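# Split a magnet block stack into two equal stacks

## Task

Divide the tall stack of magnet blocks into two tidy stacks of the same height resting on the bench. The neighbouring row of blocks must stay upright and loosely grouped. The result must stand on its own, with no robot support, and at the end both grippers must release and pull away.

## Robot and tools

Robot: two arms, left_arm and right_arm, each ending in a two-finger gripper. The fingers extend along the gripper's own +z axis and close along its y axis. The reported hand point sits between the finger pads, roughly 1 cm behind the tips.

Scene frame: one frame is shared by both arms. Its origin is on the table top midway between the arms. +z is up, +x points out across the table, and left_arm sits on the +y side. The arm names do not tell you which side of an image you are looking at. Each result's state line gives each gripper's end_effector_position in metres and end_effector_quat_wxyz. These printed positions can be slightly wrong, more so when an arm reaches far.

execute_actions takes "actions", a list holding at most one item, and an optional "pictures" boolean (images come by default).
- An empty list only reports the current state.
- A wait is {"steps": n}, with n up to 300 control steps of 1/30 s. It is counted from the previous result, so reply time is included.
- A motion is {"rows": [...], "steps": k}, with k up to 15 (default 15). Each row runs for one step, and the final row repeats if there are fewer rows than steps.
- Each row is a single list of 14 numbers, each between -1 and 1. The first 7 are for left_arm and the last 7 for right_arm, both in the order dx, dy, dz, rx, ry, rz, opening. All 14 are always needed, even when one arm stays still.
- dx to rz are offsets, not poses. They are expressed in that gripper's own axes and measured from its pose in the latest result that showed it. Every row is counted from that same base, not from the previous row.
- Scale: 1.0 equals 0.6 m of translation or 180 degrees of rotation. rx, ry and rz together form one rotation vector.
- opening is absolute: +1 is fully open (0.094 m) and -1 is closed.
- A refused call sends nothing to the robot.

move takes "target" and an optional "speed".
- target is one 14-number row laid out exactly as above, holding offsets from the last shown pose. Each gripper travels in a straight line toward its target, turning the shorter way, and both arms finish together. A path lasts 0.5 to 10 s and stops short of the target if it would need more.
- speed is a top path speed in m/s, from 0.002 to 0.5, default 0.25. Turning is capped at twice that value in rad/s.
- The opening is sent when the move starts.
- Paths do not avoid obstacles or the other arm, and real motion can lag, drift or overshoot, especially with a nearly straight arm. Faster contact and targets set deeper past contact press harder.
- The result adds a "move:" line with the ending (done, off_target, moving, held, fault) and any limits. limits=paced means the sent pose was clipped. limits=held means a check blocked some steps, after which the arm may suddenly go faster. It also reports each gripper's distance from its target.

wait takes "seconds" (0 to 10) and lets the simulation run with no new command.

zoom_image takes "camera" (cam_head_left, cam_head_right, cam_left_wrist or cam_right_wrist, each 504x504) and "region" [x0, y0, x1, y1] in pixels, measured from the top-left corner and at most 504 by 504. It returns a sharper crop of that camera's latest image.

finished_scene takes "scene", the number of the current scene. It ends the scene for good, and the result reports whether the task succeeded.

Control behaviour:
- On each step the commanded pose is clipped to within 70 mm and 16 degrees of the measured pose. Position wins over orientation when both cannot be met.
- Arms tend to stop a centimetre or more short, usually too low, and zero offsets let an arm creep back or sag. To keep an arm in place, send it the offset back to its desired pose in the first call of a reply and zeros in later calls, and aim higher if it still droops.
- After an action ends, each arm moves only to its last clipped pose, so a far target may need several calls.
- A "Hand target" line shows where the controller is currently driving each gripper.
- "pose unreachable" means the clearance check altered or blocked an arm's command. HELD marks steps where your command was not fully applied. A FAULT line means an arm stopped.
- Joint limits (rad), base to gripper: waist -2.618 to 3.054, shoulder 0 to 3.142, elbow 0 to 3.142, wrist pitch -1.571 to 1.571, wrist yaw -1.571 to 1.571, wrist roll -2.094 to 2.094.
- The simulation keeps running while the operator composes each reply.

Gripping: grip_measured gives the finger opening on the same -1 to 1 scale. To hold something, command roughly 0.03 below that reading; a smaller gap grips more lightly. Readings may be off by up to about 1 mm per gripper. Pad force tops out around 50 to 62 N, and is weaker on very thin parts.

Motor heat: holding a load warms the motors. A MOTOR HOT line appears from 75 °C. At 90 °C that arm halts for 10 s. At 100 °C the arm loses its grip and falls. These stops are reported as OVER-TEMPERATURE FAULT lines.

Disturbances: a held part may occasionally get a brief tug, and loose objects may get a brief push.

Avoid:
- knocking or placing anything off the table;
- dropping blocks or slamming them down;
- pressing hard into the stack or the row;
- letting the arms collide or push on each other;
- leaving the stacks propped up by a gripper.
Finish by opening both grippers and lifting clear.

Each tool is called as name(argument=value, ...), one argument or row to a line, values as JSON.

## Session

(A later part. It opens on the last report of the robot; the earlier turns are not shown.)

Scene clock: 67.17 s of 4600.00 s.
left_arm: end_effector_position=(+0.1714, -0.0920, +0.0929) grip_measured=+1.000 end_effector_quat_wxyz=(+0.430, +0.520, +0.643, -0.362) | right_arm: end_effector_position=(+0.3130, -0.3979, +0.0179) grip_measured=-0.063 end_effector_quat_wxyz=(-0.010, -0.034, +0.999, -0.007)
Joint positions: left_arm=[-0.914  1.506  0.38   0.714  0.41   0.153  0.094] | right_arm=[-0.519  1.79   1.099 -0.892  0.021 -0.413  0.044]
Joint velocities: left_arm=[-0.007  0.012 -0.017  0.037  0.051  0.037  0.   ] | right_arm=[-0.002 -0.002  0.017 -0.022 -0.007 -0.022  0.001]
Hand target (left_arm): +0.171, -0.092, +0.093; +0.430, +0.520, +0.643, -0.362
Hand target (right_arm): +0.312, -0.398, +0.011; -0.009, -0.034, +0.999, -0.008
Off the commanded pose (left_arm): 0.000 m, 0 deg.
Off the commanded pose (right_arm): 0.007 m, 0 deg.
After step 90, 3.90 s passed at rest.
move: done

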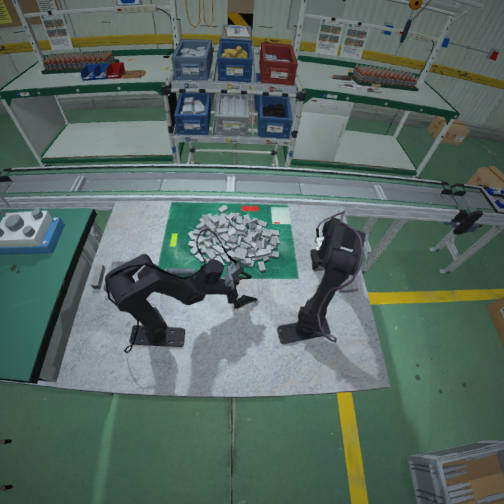

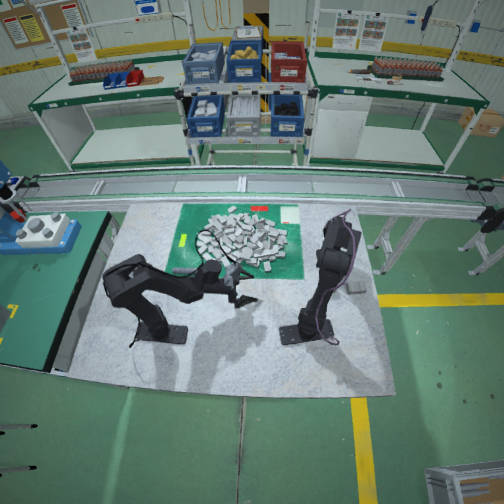

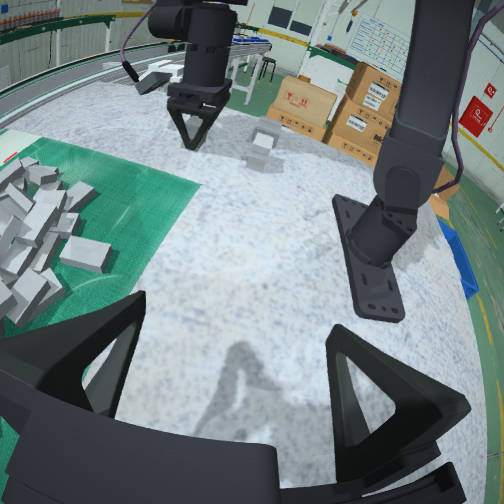

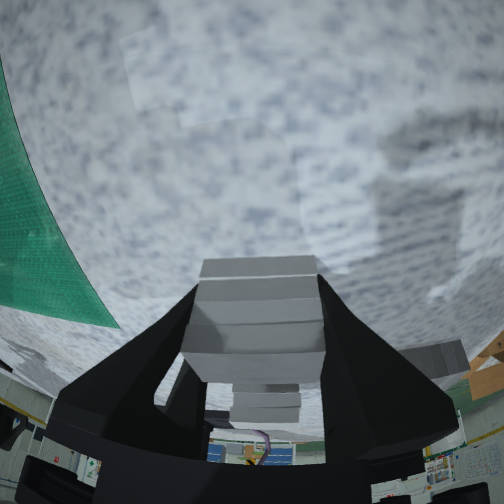

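execute_actions(
  actions=[
    {"rows":[[0,0,0,0,0,0,1,0,0,0,0,0,0,-0.1],[0,0,0,0,0,0,1,0,0,0,0,0,0,-0.1],[0,0,0,0,0,0,1,0,0,0,0,0,0,-0.06],[0,0,0,0,0,0,1,0,0,0,0,0,0,-0.02],[0,0,0,0,0,0,1,0,0,0,0,0,0,0.5]],"steps":13},
  ],
  pictures=false,
)

move(
  target=[0,0,0,0,0,0,1,0,0,0,0,0,0.503,0.5],
  speed=0.5,
)

execute_actions(
  actions=[
    {"rows":[[0,0,0,0,0,0,1,0,0,0,0,0,0,0.2],[0,0,0,0,0,0,1,0,0,0,0,0,0,0],[0,0,0,0,0,0,1,0,0,0,0,0,0,-0.15],[0,0,0,0,0,0,1,0,0,0,0,0,0,-0.15],[0,0,0,0,0,0,1,0,0,0,0,0,0,-0.18],[0,0,0,0,0,0,1,0,0,0,0,0,0,-0.21],[0,0,0,0,0,0,1,0,0,0,0,0,0,-0.24],[0,0,0,0,0,0,1,0,0,0,0,0,0,-0.27],[0,0,0,0,0,0,1,0,0,0,0,0,0,-0.3],[0,0,0,0,0,0,1,0,0,0,0,0,0,-0.33],[0,0,0,0,0,0,1,0,0,0,0,0,0,-0.36],[0,0,0,0,0,0,1,0,0,0,0,0,0,-0.39],[0,0,0,0,0,0,1,0,0,0,0,0,0,-0.42],[0,0,0,0,0,0,1,0,0,0,0,0,0,-0.45],[0,0,0,0,0,0,1,0,0,0,0,0,0,-0.48]]},
  ],
  pictures=false,
)

execute_actions(
  actions=[
    {"rows":[[0,0,0,0,0,0,1,0,0,0,0,0,0,-0.51]],"steps":4},
  ],
  pictures=false,
)

execute_actions(
  actions=[
    {"rows":[[0,0,0,0,0,0,1,0,0,0,0,0,0,-0.43],[0,0,0,0,0,0,1,0,0,0,0,0,0,-0.38],[0,0,0,0,0,0,1,0,0,0,0,0,0,0.5]],"steps":12},
  ],
  pictures=false,
)

move(
  target=[0,0,0,0,0,0,1,0,0,-0.12,0,0,0,0.5],
  speed=0.12,
)

move(
  target=[0,0,0,0,0,0,1,0,-0.17,-0.02,0,0,0,0.5],
  speed=0.15,
)

Scene clock: 82.83 s of 4600.00 s.
left_arm: end_effector_position=(+0.1714, -0.0920, +0.0929) grip_measured=+1.000 end_effector_quat_wxyz=(+0.430, +0.520, +0.643, -0.362) | right_arm: end_effector_position=(+0.3129, -0.3979, +0.0179) grip_measured=+0.498 end_effector_quat_wxyz=(-0.010, -0.034, +0.999, -0.007)
Joint positions: left_arm=[-0.914  1.506  0.38   0.714  0.41   0.153  0.094] | right_arm=[-0.519  1.79   1.099 -0.893  0.021 -0.413  0.07 ]
Joint velocities: left_arm=[ 0.007 -0.002  0.002  0.022 -0.051  0.022  0.   ] | right_arm=[ 0.002  0.002 -0.002  0.022  0.051 -0.051  0.   ]
Hand target (left_arm): +0.171, -0.092, +0.093; +0.430, +0.520, +0.643, -0.362
Hand target (right_arm): +0.313, -0.398, +0.018; -0.010, -0.034, +0.999, -0.007
Off the commanded pose (left_arm): 0.000 m, 0 deg.
Off the commanded pose (right_arm): 0.000 m, 0 deg.
Steps of this call (steps 1 to 90: nothing new was sent; then 12.23 s passed at rest; steps 91 to 103: all 13 steps of this action). Readings (end_effector_position):
91: left_arm (+0.1714, -0.0920, +0.0929) | right_arm (+0.3129, -0.3979, +0.0179)
92: left_arm (+0.1714, -0.0920, +0.0929) | right_arm (+0.3129, -0.3979, +0.0179)
94: left_arm (+0.1714, -0.0920, +0.0929) | right_arm (+0.3129, -0.3979, +0.0179)
98: left_arm (+0.1714, -0.0920, +0.0929) | right_arm (+0.3129, -0.3979, +0.0179)
103: the state above

Scene clock: 85.40 s of 4600.00 s.
left_arm: end_effector_position=(+0.1714, -0.0920, +0.0929) grip_measured=+1.000 end_effector_quat_wxyz=(+0.430, +0.520, +0.643, -0.362) | right_arm: end_effector_position=(+0.3132, -0.3970, +0.0179) grip_measured=+0.499 end_effector_quat_wxyz=(-0.003, +0.681, +0.732, -0.010)
Joint positions: left_arm=[-0.914  1.506  0.38   0.714  0.41   0.153  0.094] | right_arm=[-0.519  1.79   1.099 -0.893  0.015  1.154  0.07 ]
Joint velocities: left_arm=[ 0.007 -0.027 -0.002 -0.007 -0.007 -0.066  0.   ] | right_arm=[ 0.002 -0.022 -0.032 -0.051 -0.022 -0.022 -0.001]
Hand target (left_arm): +0.171, -0.092, +0.093; +0.430, +0.520, +0.643, -0.362
Hand target (right_arm): +0.313, -0.398, +0.018; -0.002, +0.686, +0.728, -0.012
Off the commanded pose (left_arm): 0.000 m, 0 deg.
Off the commanded pose (right_arm): 0.001 m, 1 deg.
move: done

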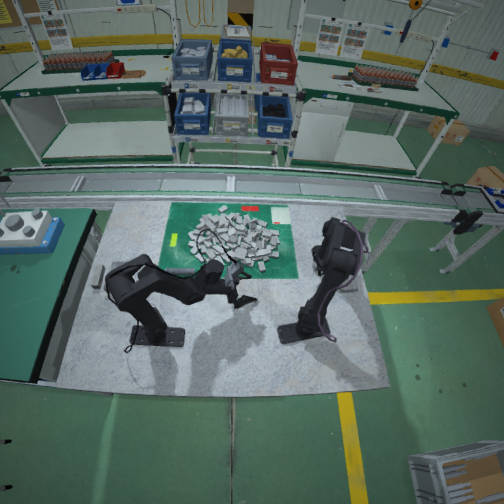

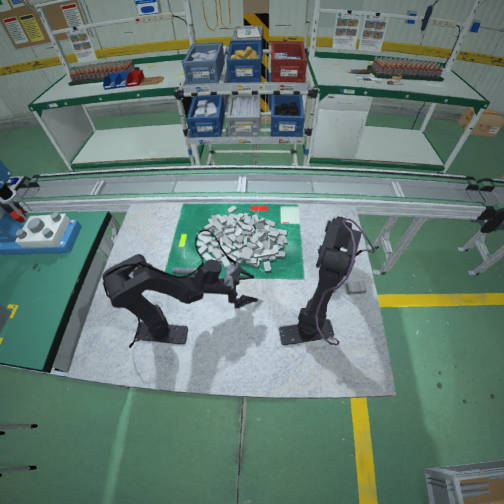

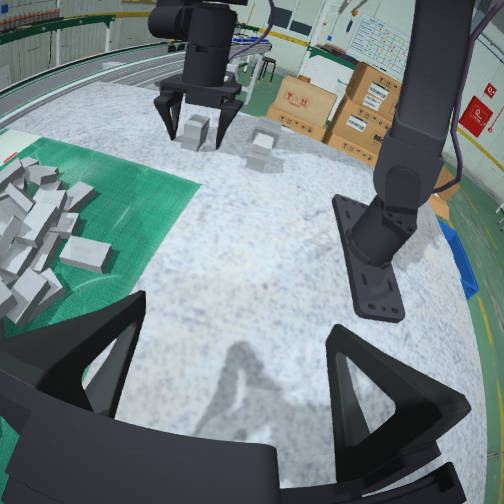

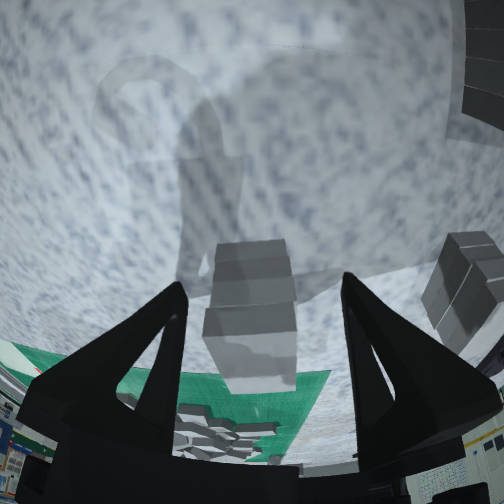

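Scene clock: 85.90 s of 4600.00 s.
left_arm: end_effector_position=(+0.1714, -0.0920, +0.0929) grip_measured=+1.000 end_effector_quat_wxyz=(+0.430, +0.520, +0.643, -0.362) | right_arm: end_effector_position=(+0.3139, -0.3968, +0.0179) grip_measured=-0.453 end_effector_quat_wxyz=(-0.002, +0.681, +0.732, -0.008)
Joint positions: left_arm=[-0.914  1.506  0.38   0.714  0.41   0.153  0.094] | right_arm=[-0.519  1.79   1.099 -0.89   0.013  1.154  0.026]
Joint velocities: left_arm=[-0.002  0.007  0.012  0.007 -0.066 -0.11   0.   ] | right_arm=[-0.002 -0.002 -0.012  0.022  0.022 -0.007 -0.008]
Hand target (left_arm): +0.171, -0.092, +0.093; +0.430, +0.520, +0.643, -0.362
Hand target (right_arm): +0.313, -0.397, +0.018; -0.003, +0.681, +0.732, -0.010
Off the commanded pose (left_arm): 0.000 m, 0 deg.
Off the commanded pose (right_arm): 0.001 m, 0 deg.
Steps of this call (steps 1 to 15: all 15 steps of this action). Readings (end_effector_position):
1: left_arm (+0.1714, -0.0920, +0.0929) | right_arm (+0.3132, -0.3970, +0.0179)
2: left_arm (+0.1714, -0.0920, +0.0929) | right_arm (+0.3132, -0.3970, +0.0179)
4: left_arm (+0.1714, -0.0920, +0.0929) | right_arm (+0.3132, -0.3970, +0.0179)
8: left_arm (+0.1714, -0.0920, +0.0929) | right_arm (+0.3132, -0.3970, +0.0179)
15: the state above

Scene clock: 86.03 s of 4600.00 s.
left_arm: end_effector_position=(+0.1714, -0.0920, +0.0929) grip_measured=+1.000 end_effector_quat_wxyz=(+0.430, +0.520, +0.643, -0.362) | right_arm: end_effector_position=(+0.3139, -0.3968, +0.0179) grip_measured=-0.453 end_effector_quat_wxyz=(-0.002, +0.681, +0.732, -0.008)
Joint positions: left_arm=[-0.914  1.506  0.38   0.714  0.41   0.153  0.094] | right_arm=[-0.519  1.79   1.099 -0.89   0.013  1.154  0.026]
Joint velocities: left_arm=[-0.022 -0.017  0.007  0.066  0.095 -0.022  0.   ] | right_arm=[-0.012 -0.012  0.002  0.022  0.022 -0.037 -0.001]
Hand target (left_arm): +0.171, -0.092, +0.093; +0.430, +0.520, +0.643, -0.362
Hand target (right_arm): +0.314, -0.397, +0.018; -0.002, +0.681, +0.732, -0.008
Off the commanded pose (left_arm): 0.000 m, 0 deg.
Off the commanded pose (right_arm): 0.000 m, 0 deg.
Steps of this call (steps 1 to 4: all 4 steps of this action). Readings (end_effector_position):
1: left_arm (+0.1714, -0.0920, +0.0929) | right_arm (+0.3139, -0.3968, +0.0179)
2: left_arm (+0.1714, -0.0920, +0.0929) | right_arm (+0.3139, -0.3968, +0.0179)
4: the state above

Scene clock: 86.43 s of 4600.00 s.
left_arm: end_effector_position=(+0.1714, -0.0920, +0.0929) grip_measured=+1.000 end_effector_quat_wxyz=(+0.430, +0.520, +0.643, -0.362) | right_arm: end_effector_position=(+0.3139, -0.3968, +0.0179) grip_measured=+0.498 end_effector_quat_wxyz=(-0.002, +0.681, +0.732, -0.008)
Joint positions: left_arm=[-0.914  1.506  0.38   0.714  0.41   0.153  0.094] | right_arm=[-0.519  1.79   1.099 -0.89   0.013  1.154  0.07 ]
Joint velocities: left_arm=[ 0.002 -0.002 -0.002 -0.022 -0.051 -0.007  0.   ] | right_arm=[ 0.002 -0.002 -0.002 -0.007 -0.066 -0.051  0.   ]
Hand target (left_arm): +0.171, -0.092, +0.093; +0.430, +0.520, +0.643, -0.362
Hand target (right_arm): +0.314, -0.397, +0.018; -0.002, +0.681, +0.732, -0.008
Off the commanded pose (left_arm): 0.000 m, 0 deg.
Off the commanded pose (right_arm): 0.000 m, 0 deg.
Steps of this call (steps 1 to 12: all 12 steps of this action). Readings (end_effector_position):
1: left_arm (+0.1714, -0.0920, +0.0929) | right_arm (+0.3139, -0.3968, +0.0179)
2: left_arm (+0.1714, -0.0920, +0.0929) | right_arm (+0.3139, -0.3968, +0.0179)
4: left_arm (+0.1714, -0.0920, +0.0929) | right_arm (+0.3139, -0.3968, +0.0179)
8: left_arm (+0.1714, -0.0920, +0.0929) | right_arm (+0.3139, -0.3968, +0.0179)
12: the state above

Scene clock: 87.87 s of 4600.00 s.
left_arm: end_effector_position=(+0.1714, -0.0920, +0.0929) grip_measured=+1.000 end_effector_quat_wxyz=(+0.430, +0.520, +0.643, -0.362) | right_arm: end_effector_position=(+0.3113, -0.3959, +0.0785) grip_measured=+0.498 end_effector_quat_wxyz=(-0.014, +0.681, +0.732, -0.013)
Joint positions: left_arm=[-0.914  1.506  0.38   0.714  0.41   0.153  0.094] | right_arm=[-0.519  1.729  1.278 -1.157  0.013  1.154  0.07 ]
Joint velocities: left_arm=[ 0.007 -0.007  0.002  0.007  0.022  0.022  0.   ] | right_arm=[-0.002 -0.002 -0.007  0.037 -0.022 -0.037 -0.001]
Hand target (left_arm): +0.171, -0.092, +0.093; +0.430, +0.520, +0.643, -0.362
Hand target (right_arm): +0.316, -0.397, +0.090; -0.002, +0.681, +0.732, -0.008
Off the commanded pose (left_arm): 0.000 m, 0 deg.
Off the commanded pose (right_arm): 0.012 m, 1 deg.
move: off_target (right_arm)

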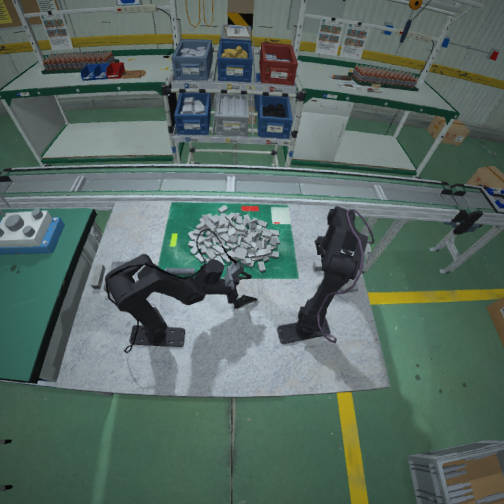

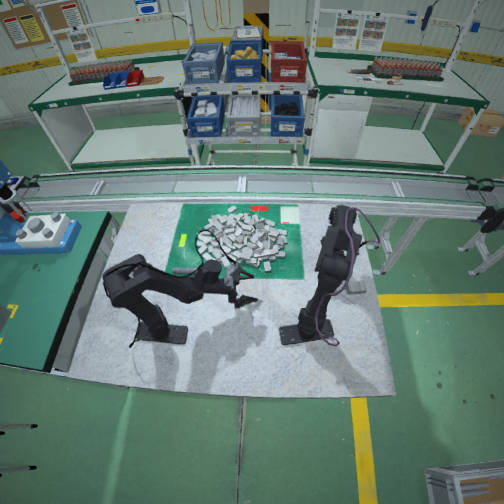

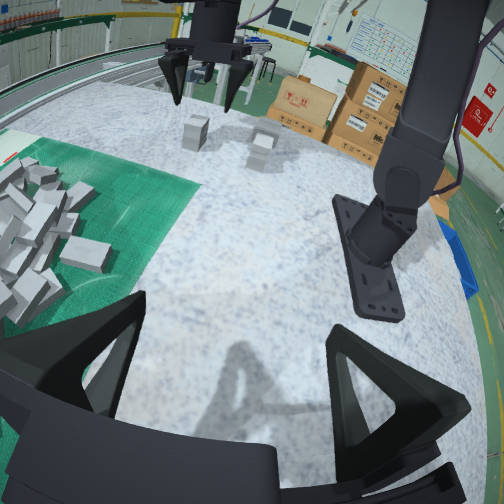

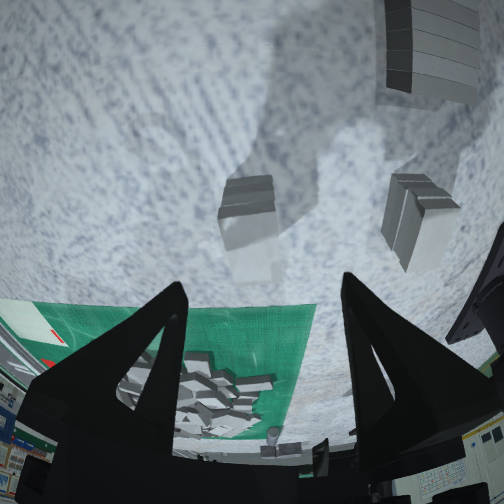

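Scene clock: 89.07 s of 4600.00 s.
left_arm: end_effector_position=(+0.1714, -0.0920, +0.0929) grip_measured=+1.000 end_effector_quat_wxyz=(+0.430, +0.520, +0.643, -0.362) | right_arm: end_effector_position=(+0.2185, -0.4058, +0.0955) grip_measured=+0.498 end_effector_quat_wxyz=(-0.009, +0.682, +0.731, -0.010)
Joint positions: left_arm=[-0.914  1.506  0.38   0.714  0.41   0.153  0.094] | right_arm=[-0.703  1.399  1.021 -1.215  0.016  0.972  0.07 ]
Joint velocities: left_arm=[-0.007 -0.022  0.002 -0.037 -0.007 -0.066  0.   ] | right_arm=[-0.017  0.002 -0.002 -0.022  0.022 -0.022  0.   ]
Hand target (left_arm): +0.171, -0.092, +0.093; +0.430, +0.520, +0.643, -0.362
Hand target (right_arm): +0.210, -0.405, +0.096; -0.014, +0.681, +0.732, -0.016
Off the commanded pose (left_arm): 0.000 m, 0 deg.
Off the commanded pose (right_arm): 0.009 m, 1 deg.
move: done

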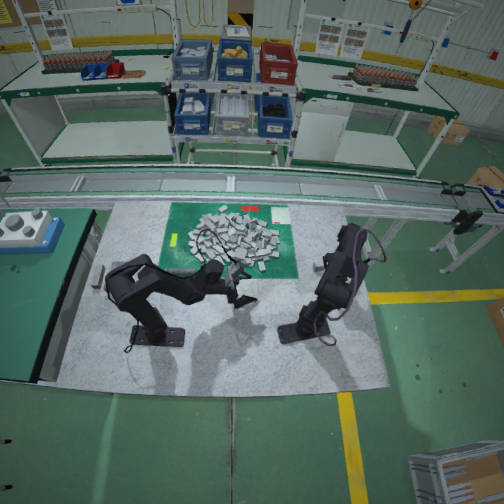

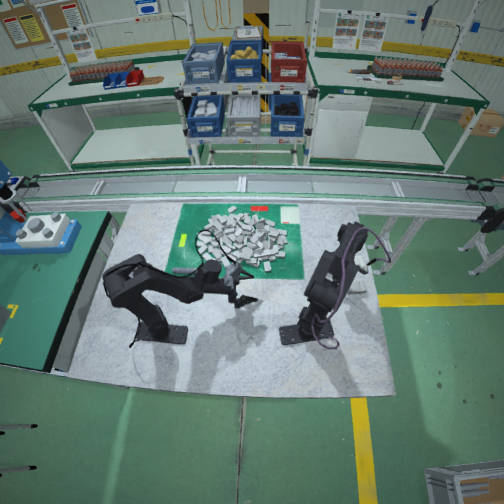

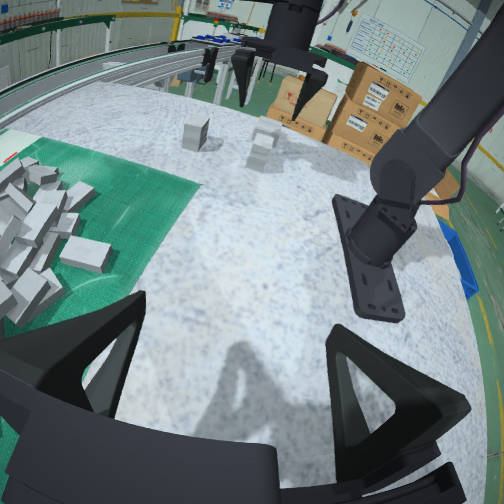

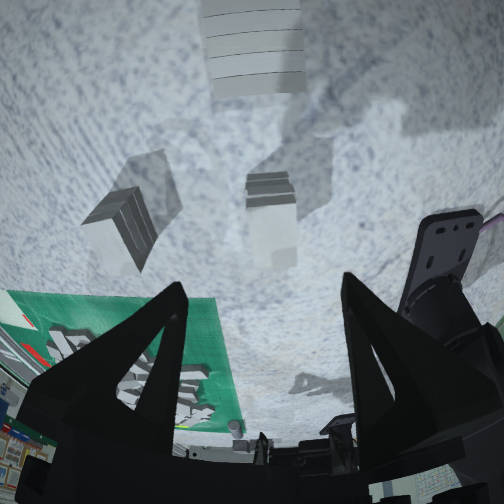

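move(
  target=[0,0,0,0,0,0,1,0.007,-0.011,0.134,-0.004,0,0,0.5],
  speed=0.07,
)

Scene clock: 93.33 s of 4600.00 s.
left_arm: end_effector_position=(+0.1714, -0.0920, +0.0929) grip_measured=+1.000 end_effector_quat_wxyz=(+0.430, +0.520, +0.643, -0.362) | right_arm: end_effector_position=(+0.2119, -0.4008, +0.0200) grip_measured=+0.498 end_effector_quat_wxyz=(-0.000, +0.681, +0.732, -0.006)
Joint positions: left_arm=[-0.914  1.506  0.38   0.714  0.41   0.153  0.094] | right_arm=[-0.703  1.441  0.741 -0.874  0.011  0.97   0.07 ]
Joint velocities: left_arm=[ 0.007 -0.002  0.012 -0.007 -0.007 -0.022  0.   ] | right_arm=[-0.007 -0.012  0.002  0.007 -0.095 -0.051  0.   ]
Hand target (left_arm): +0.171, -0.092, +0.093; +0.430, +0.520, +0.643, -0.362
Hand target (right_arm): +0.208, -0.402, +0.016; -0.005, +0.682, +0.731, -0.006
Off the commanded pose (left_arm): 0.000 m, 0 deg.
Off the commanded pose (right_arm): 0.005 m, 1 deg.
move: done

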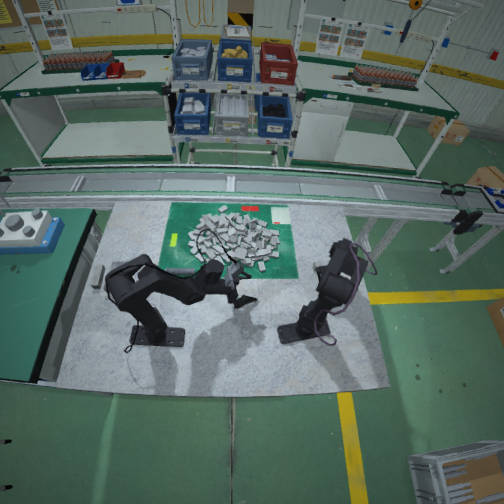

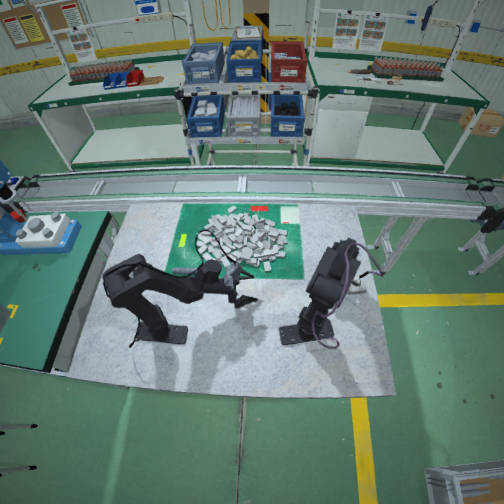

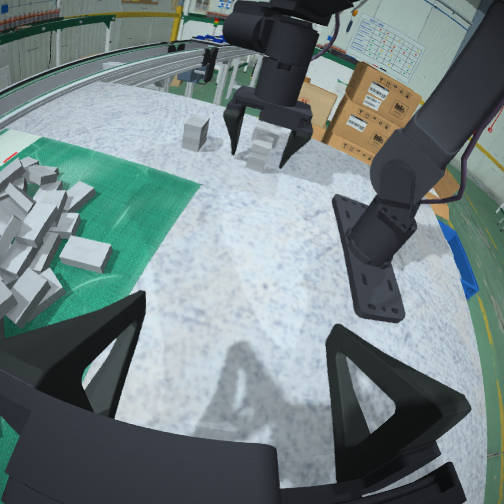

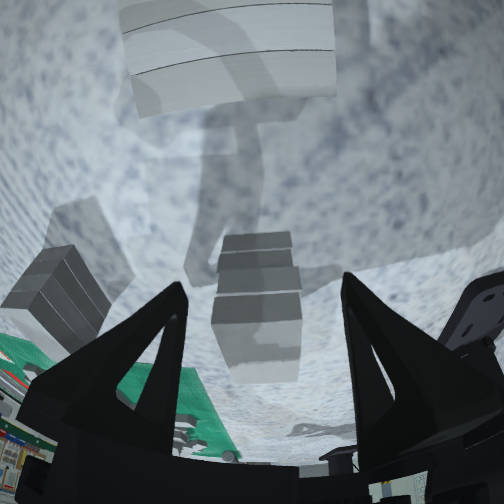

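execute_actions(
  actions=[
    {"rows":[[0,0,0,0,0,0,1,0,0,0,0,0,0,0.2],[0,0,0,0,0,0,1,0,0,0,0,0,0,0],[0,0,0,0,0,0,1,0,0,0,0,0,0,-0.2],[0,0,0,0,0,0,1,0,0,0,0,0,0,-0.24],[0,0,0,0,0,0,1,0,0,0,0,0,0,-0.27],[0,0,0,0,0,0,1,0,0,0,0,0,0,-0.3],[0,0,0,0,0,0,1,0,0,0,0,0,0,-0.33],[0,0,0,0,0,0,1,0,0,0,0,0,0,-0.36],[0,0,0,0,0,0,1,0,0,0,0,0,0,-0.39],[0,0,0,0,0,0,1,0,0,0,0,0,0,-0.42],[0,0,0,0,0,0,1,0,0,0,0,0,0,-0.45],[0,0,0,0,0,0,1,0,0,0,0,0,0,-0.48]]},
  ],
  pictures=false,
)

execute_actions(
  actions=[
    {"rows":[[0,0,0,0,0,0,1,0,0,0,0,0,0,-0.43],[0,0,0,0,0,0,1,0,0,0,0,0,0,-0.38],[0,0,0,0,0,0,1,0,0,0,0,0,0,0.45]],"steps":12},
  ],
  pictures=false,
)

move(
  target=[0,0,0,0,0,0,1,0,0,0,0,0,-0.503,0.45],
  speed=0.5,
)

execute_actions(
  actions=[
    {"rows":[[0,0,0,0,0,0,1,0,0,0,0,0,0,0.25],[0,0,0,0,0,0,1,0,0,0,0,0,0,0.18],[0,0,0,0,0,0,1,0,0,0,0,0,0,0.15],[0,0,0,0,0,0,1,0,0,0,0,0,0,0.12],[0,0,0,0,0,0,1,0,0,0,0,0,0,0.09],[0,0,0,0,0,0,1,0,0,0,0,0,0,0.06],[0,0,0,0,0,0,1,0,0,0,0,0,0,0.03],[0,0,0,0,0,0,1,0,0,0,0,0,0,0],[0,0,0,0,0,0,1,0,0,0,0,0,0,-0.03],[0,0,0,0,0,0,1,0,0,0,0,0,0,-0.06],[0,0,0,0,0,0,1,0,0,0,0,0,0,-0.09]]},
  ],
  pictures=false,
)

execute_actions(
  actions=[
    {"rows":[[0,0,0,0,0,0,1,0,0,0,0,0,0,-0.05],[0,0,0,0,0,0,1,0,0,0,0,0,0,0],[0,0,0,0,0,0,1,0,0,0,0,0,0,0.5]],"steps":10},
  ],
  pictures=false,
)

move(
  target=[0,0,0,0,0,0,1,0,0,-0.22,0,0,0,0.5],
  speed=0.15,
)

move(
  target=[0,0,0,0,0,0,1,-0.02,0.19,-0.13,0,-0.07,0,0.5],
)

zoom_image(
  camera="cam_left_wrist",
  region=[170,100,300,180],
)

Scene clock: 108.30 s of 4600.00 s.
left_arm: end_effector_position=(+0.1714, -0.0920, +0.0929) grip_measured=+1.000 end_effector_quat_wxyz=(+0.430, +0.520, +0.643, -0.362) | right_arm: end_effector_position=(+0.2121, -0.4010, +0.0200) grip_measured=-0.453 end_effector_quat_wxyz=(+0.000, +0.681, +0.732, -0.006)
Joint positions: left_arm=[-0.914  1.506  0.38   0.714  0.41   0.153  0.094] | right_arm=[-0.703  1.441  0.741 -0.873  0.011  0.97   0.026]
Joint velocities: left_arm=[ 0.017 -0.002 -0.007  0.007  0.007 -0.037  0.   ] | right_arm=[ 0.002 -0.012  0.002  0.022  0.007 -0.037 -0.001]
Hand target (left_arm): +0.171, -0.092, +0.093; +0.430, +0.520, +0.643, -0.362
Hand target (right_arm): +0.212, -0.401, +0.020; -0.000, +0.681, +0.732, -0.006
Off the commanded pose (left_arm): 0.000 m, 0 deg.
Off the commanded pose (right_arm): 0.000 m, 0 deg.
Steps of this call (steps 1 to 90: nothing new was sent; then 11.47 s passed at rest; steps 91 to 105: all 15 steps of this action). Readings (end_effector_position):
91: left_arm (+0.1714, -0.0920, +0.0929) | right_arm (+0.2122, -0.4010, +0.0200)
92: left_arm (+0.1714, -0.0920, +0.0929) | right_arm (+0.2122, -0.4010, +0.0200)
94: left_arm (+0.1714, -0.0920, +0.0929) | right_arm (+0.2122, -0.4010, +0.0200)
98: left_arm (+0.1714, -0.0920, +0.0929) | right_arm (+0.2122, -0.4010, +0.0200)
105: the state above

Scene clock: 108.70 s of 4600.00 s.
left_arm: end_effector_position=(+0.1714, -0.0920, +0.0929) grip_measured=+1.000 end_effector_quat_wxyz=(+0.430, +0.520, +0.643, -0.362) | right_arm: end_effector_position=(+0.2121, -0.4010, +0.0200) grip_measured=+0.448 end_effector_quat_wxyz=(+0.000, +0.681, +0.732, -0.006)
Joint positions: left_arm=[-0.914  1.506  0.38   0.714  0.41   0.153  0.094] | right_arm=[-0.703  1.441  0.741 -0.873  0.011  0.97   0.068]
Joint velocities: left_arm=[ 0.007  0.007 -0.017  0.081 -0.051 -0.051  0.   ] | right_arm=[-0.002  0.002 -0.012  0.022 -0.037 -0.051  0.   ]
Hand target (left_arm): +0.171, -0.092, +0.093; +0.430, +0.520, +0.643, -0.362
Hand target (right_arm): +0.212, -0.401, +0.020; +0.000, +0.681, +0.732, -0.006
Off the commanded pose (left_arm): 0.000 m, 0 deg.
Off the commanded pose (right_arm): 0.000 m, 0 deg.
Steps of this call (steps 1 to 12: all 12 steps of this action). Readings (end_effector_position):
1: left_arm (+0.1714, -0.0920, +0.0929) | right_arm (+0.2121, -0.4010, +0.0200)
2: left_arm (+0.1714, -0.0920, +0.0929) | right_arm (+0.2121, -0.4010, +0.0200)
4: left_arm (+0.1714, -0.0920, +0.0929) | right_arm (+0.2121, -0.4010, +0.0200)
8: left_arm (+0.1714, -0.0920, +0.0929) | right_arm (+0.2121, -0.4010, +0.0200)
12: the state above

Scene clock: 111.27 s of 4600.00 s.
left_arm: end_effector_position=(+0.1714, -0.0920, +0.0929) grip_measured=+1.000 end_effector_quat_wxyz=(+0.430, +0.520, +0.643, -0.362) | right_arm: end_effector_position=(+0.2117, -0.4017, +0.0200) grip_measured=+0.449 end_effector_quat_wxyz=(-0.005, -0.034, +0.999, -0.006)
Joint positions: left_arm=[-0.914  1.506  0.38   0.714  0.41   0.153  0.094] | right_arm=[-0.703  1.441  0.741 -0.873  0.015 -0.597  0.068]
Joint velocities: left_arm=[-0.002 -0.007  0.002  0.051 -0.081 -0.007  0.   ] | right_arm=[-0.007 -0.007 -0.022  0.081 -0.022 -0.007 -0.002]
Hand target (left_arm): +0.171, -0.092, +0.093; +0.430, +0.520, +0.643, -0.362
Hand target (right_arm): +0.212, -0.401, +0.020; -0.004, -0.040, +0.999, -0.004
Off the commanded pose (left_arm): 0.000 m, 0 deg.
Off the commanded pose (right_arm): 0.001 m, 1 deg.
move: done

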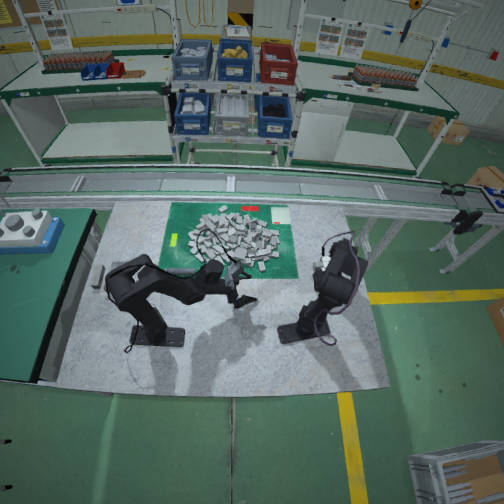

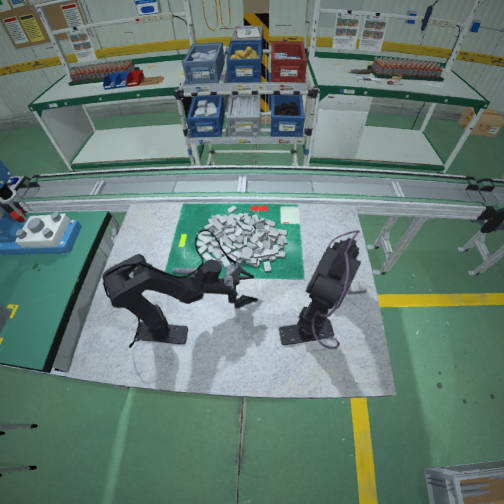

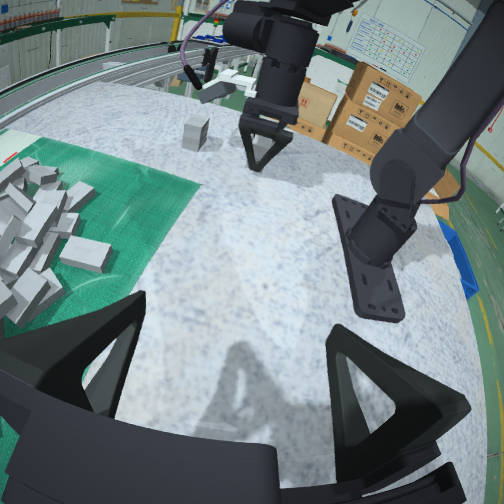

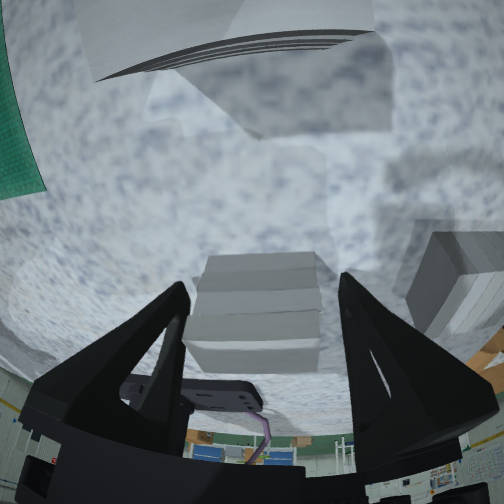

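Scene clock: 111.77 s of 4600.00 s.
left_arm: end_effector_position=(+0.1714, -0.0920, +0.0929) grip_measured=+1.000 end_effector_quat_wxyz=(+0.430, +0.520, +0.643, -0.362) | right_arm: end_effector_position=(+0.2117, -0.4018, +0.0200) grip_measured=-0.064 end_effector_quat_wxyz=(-0.005, -0.034, +0.999, -0.006)
Joint positions: left_arm=[-0.914  1.506  0.38   0.714  0.41   0.153  0.094] | right_arm=[-0.703  1.441  0.741 -0.872  0.016 -0.597  0.044]
Joint velocities: left_arm=[ 0.007 -0.007 -0.002 -0.037 -0.007 -0.037  0.   ] | right_arm=[-0.012 -0.002 -0.027  0.007 -0.081  0.022 -0.001]
Hand target (left_arm): +0.171, -0.092, +0.093; +0.430, +0.520, +0.643, -0.362
Hand target (right_arm): +0.212, -0.402, +0.020; -0.005, -0.034, +0.999, -0.006
Off the commanded pose (left_arm): 0.000 m, 0 deg.
Off the commanded pose (right_arm): 0.000 m, 0 deg.
Steps of this call (steps 1 to 15: all 15 steps of this action). Readings (end_effector_position):
1: left_arm (+0.1714, -0.0920, +0.0929) | right_arm (+0.2117, -0.4017, +0.0200)
2: left_arm (+0.1714, -0.0920, +0.0929) | right_arm (+0.2117, -0.4017, +0.0200)
4: left_arm (+0.1714, -0.0920, +0.0929) | right_arm (+0.2117, -0.4017, +0.0200)
8: left_arm (+0.1714, -0.0920, +0.0929) | right_arm (+0.2117, -0.4017, +0.0200)
15: the state above

Scene clock: 112.10 s of 4600.00 s.
left_arm: end_effector_position=(+0.1714, -0.0920, +0.0929) grip_measured=+1.000 end_effector_quat_wxyz=(+0.430, +0.520, +0.643, -0.362) | right_arm: end_effector_position=(+0.2117, -0.4018, +0.0200) grip_measured=+0.498 end_effector_quat_wxyz=(-0.005, -0.034, +0.999, -0.006)
Joint positions: left_arm=[-0.914  1.506  0.38   0.714  0.41   0.153  0.094] | right_arm=[-0.703  1.441  0.741 -0.872  0.016 -0.597  0.07 ]
Joint velocities: left_arm=[-0.002 -0.007 -0.012 -0.007 -0.066  0.022  0.   ] | right_arm=[ 0.032 -0.002  0.002  0.007 -0.022  0.051  0.   ]
Hand target (left_arm): +0.171, -0.092, +0.093; +0.430, +0.520, +0.643, -0.362
Hand target (right_arm): +0.212, -0.402, +0.020; -0.005, -0.034, +0.999, -0.006
Off the commanded pose (left_arm): 0.000 m, 0 deg.
Off the commanded pose (right_arm): 0.000 m, 0 deg.
Steps of this call (steps 1 to 10: all 10 steps of this action). Readings (end_effector_position):
1: left_arm (+0.1714, -0.0920, +0.0929) | right_arm (+0.2117, -0.4018, +0.0200)
2: left_arm (+0.1714, -0.0920, +0.0929) | right_arm (+0.2117, -0.4018, +0.0200)
4: left_arm (+0.1714, -0.0920, +0.0929) | right_arm (+0.2117, -0.4018, +0.0200)
8: left_arm (+0.1714, -0.0920, +0.0929) | right_arm (+0.2117, -0.4018, +0.0200)
10: the state above

Scene clock: 113.87 s of 4600.00 s.
left_arm: end_effector_position=(+0.1714, -0.0920, +0.0929) grip_measured=+1.000 end_effector_quat_wxyz=(+0.430, +0.520, +0.643, -0.362) | right_arm: end_effector_position=(+0.2111, -0.4015, +0.1422) grip_measured=+0.498 end_effector_quat_wxyz=(-0.017, -0.034, +0.999, +0.001)
Joint positions: left_arm=[-0.914  1.506  0.38   0.714  0.41   0.153  0.094] | right_arm=[-0.703  1.365  1.178 -1.413  0.016 -0.597  0.07 ]
Joint velocities: left_arm=[ 0.002 -0.022 -0.017  0.051 -0.037 -0.051  0.   ] | right_arm=[-0.012  0.012 -0.012  0.022 -0.037 -0.022 -0.001]
Hand target (left_arm): +0.171, -0.092, +0.093; +0.430, +0.520, +0.643, -0.362
Hand target (right_arm): +0.214, -0.401, +0.152; -0.005, -0.034, +0.999, -0.006
Off the commanded pose (left_arm): 0.000 m, 0 deg.
Off the commanded pose (right_arm): 0.010 m, 2 deg.
move: done

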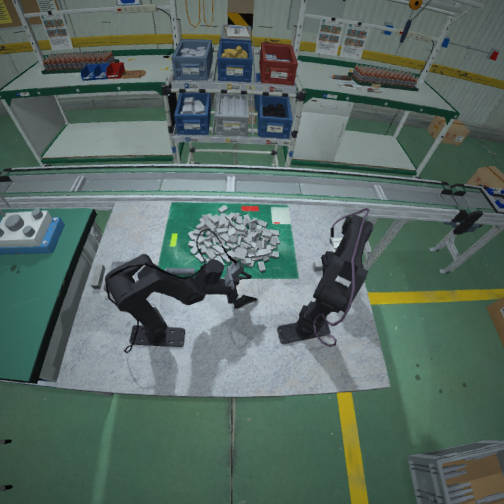

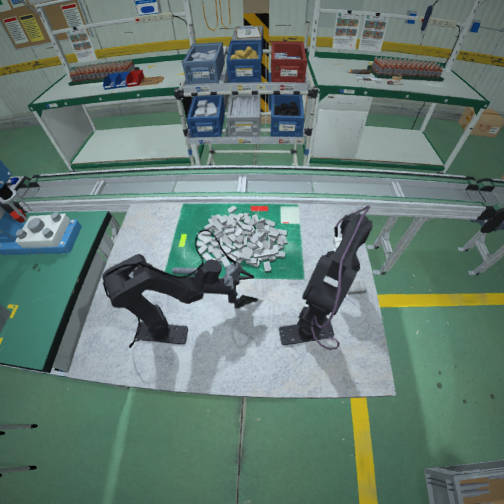

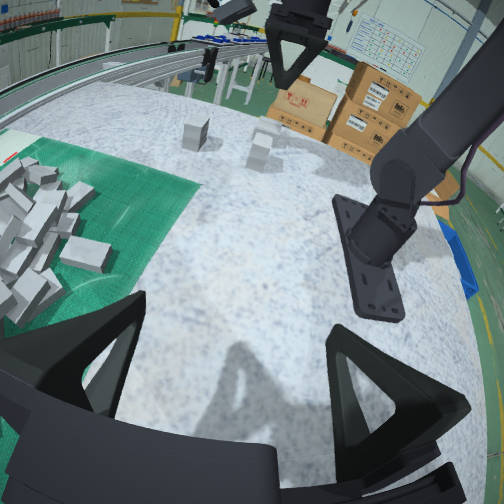

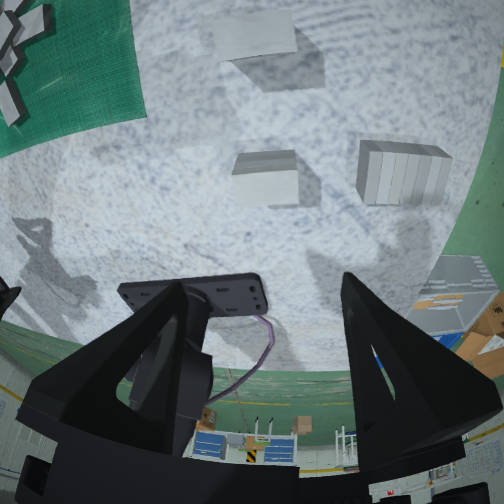

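Scene clock: 115.17 s of 4600.00 s.
left_arm: end_effector_position=(+0.1714, -0.0920, +0.0929) grip_measured=+1.000 end_effector_quat_wxyz=(+0.430, +0.520, +0.643, -0.362) | right_arm: end_effector_position=(+0.2178, -0.2876, +0.2133) grip_measured=+0.498 end_effector_quat_wxyz=(+0.095, -0.034, +0.995, +0.016)
Joint positions: left_arm=[-0.914  1.506  0.38   0.714  0.41   0.153  0.094] | right_arm=[-0.185  1.137  1.301 -1.546 -0.04  -0.075  0.07 ]
Joint velocities: left_arm=[ 0.002  0.012  0.002 -0.051 -0.022 -0.007  0.   ] | right_arm=[ 0.017  0.012  0.017 -0.022 -0.037 -0.051 -0.   ]
Hand target (left_arm): +0.171, -0.092, +0.093; +0.430, +0.520, +0.643, -0.362
Hand target (right_arm): +0.218, -0.287, +0.222; +0.107, -0.033, +0.994, +0.013
Off the commanded pose (left_arm): 0.000 m, 0 deg.
Off the commanded pose (right_arm): 0.007 m, 1 deg.
joint sent to its limit (right arm) — the command would take joint 4 (wrist pitch) past its lower limit, so that joint was sent only as far as its limit.
move: done

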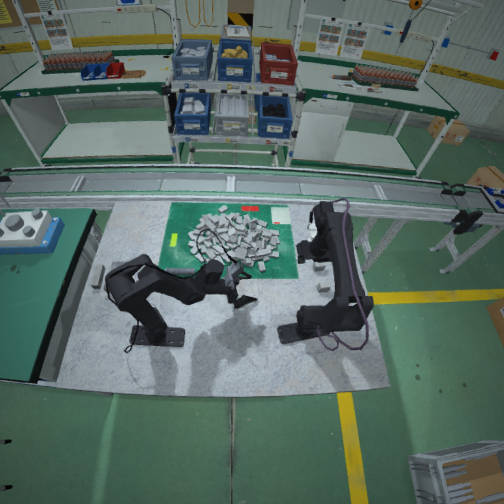

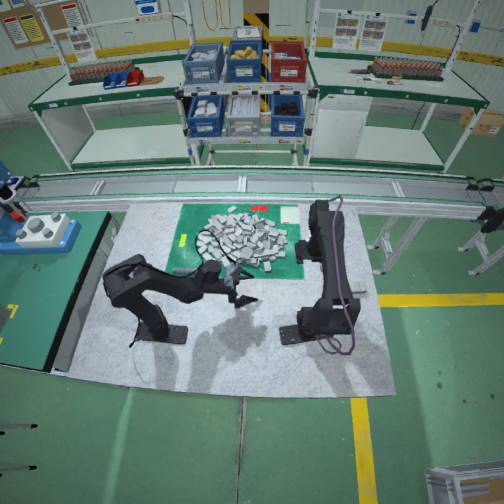

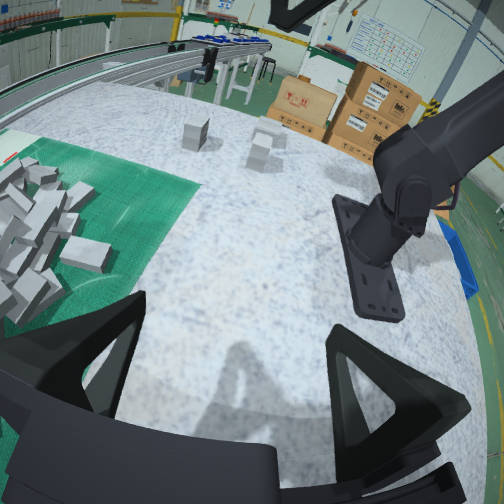

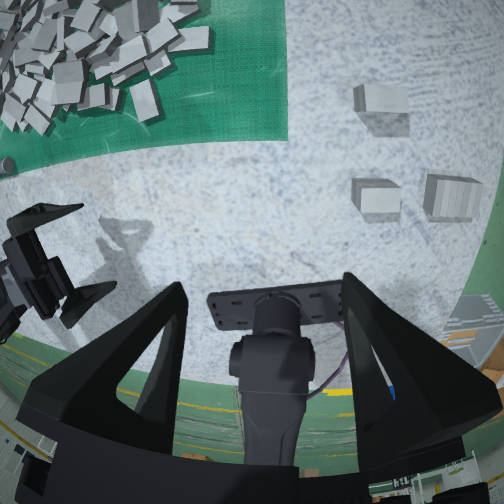

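Region (170, 100, 300, 180) of cam_left_wrist's 504x504 image, scaled by 3.877, with more detail than that image has; it fills the top 310 rows of this view, and the rest is white.

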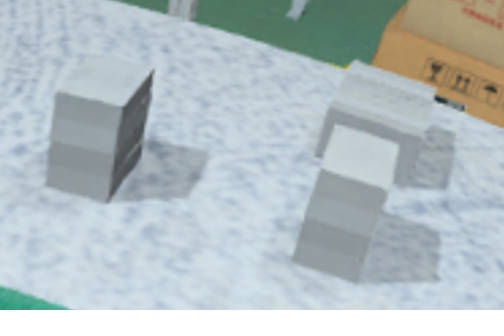

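finished_scene(
  scene=2,
)

The scene is finished: the task was done.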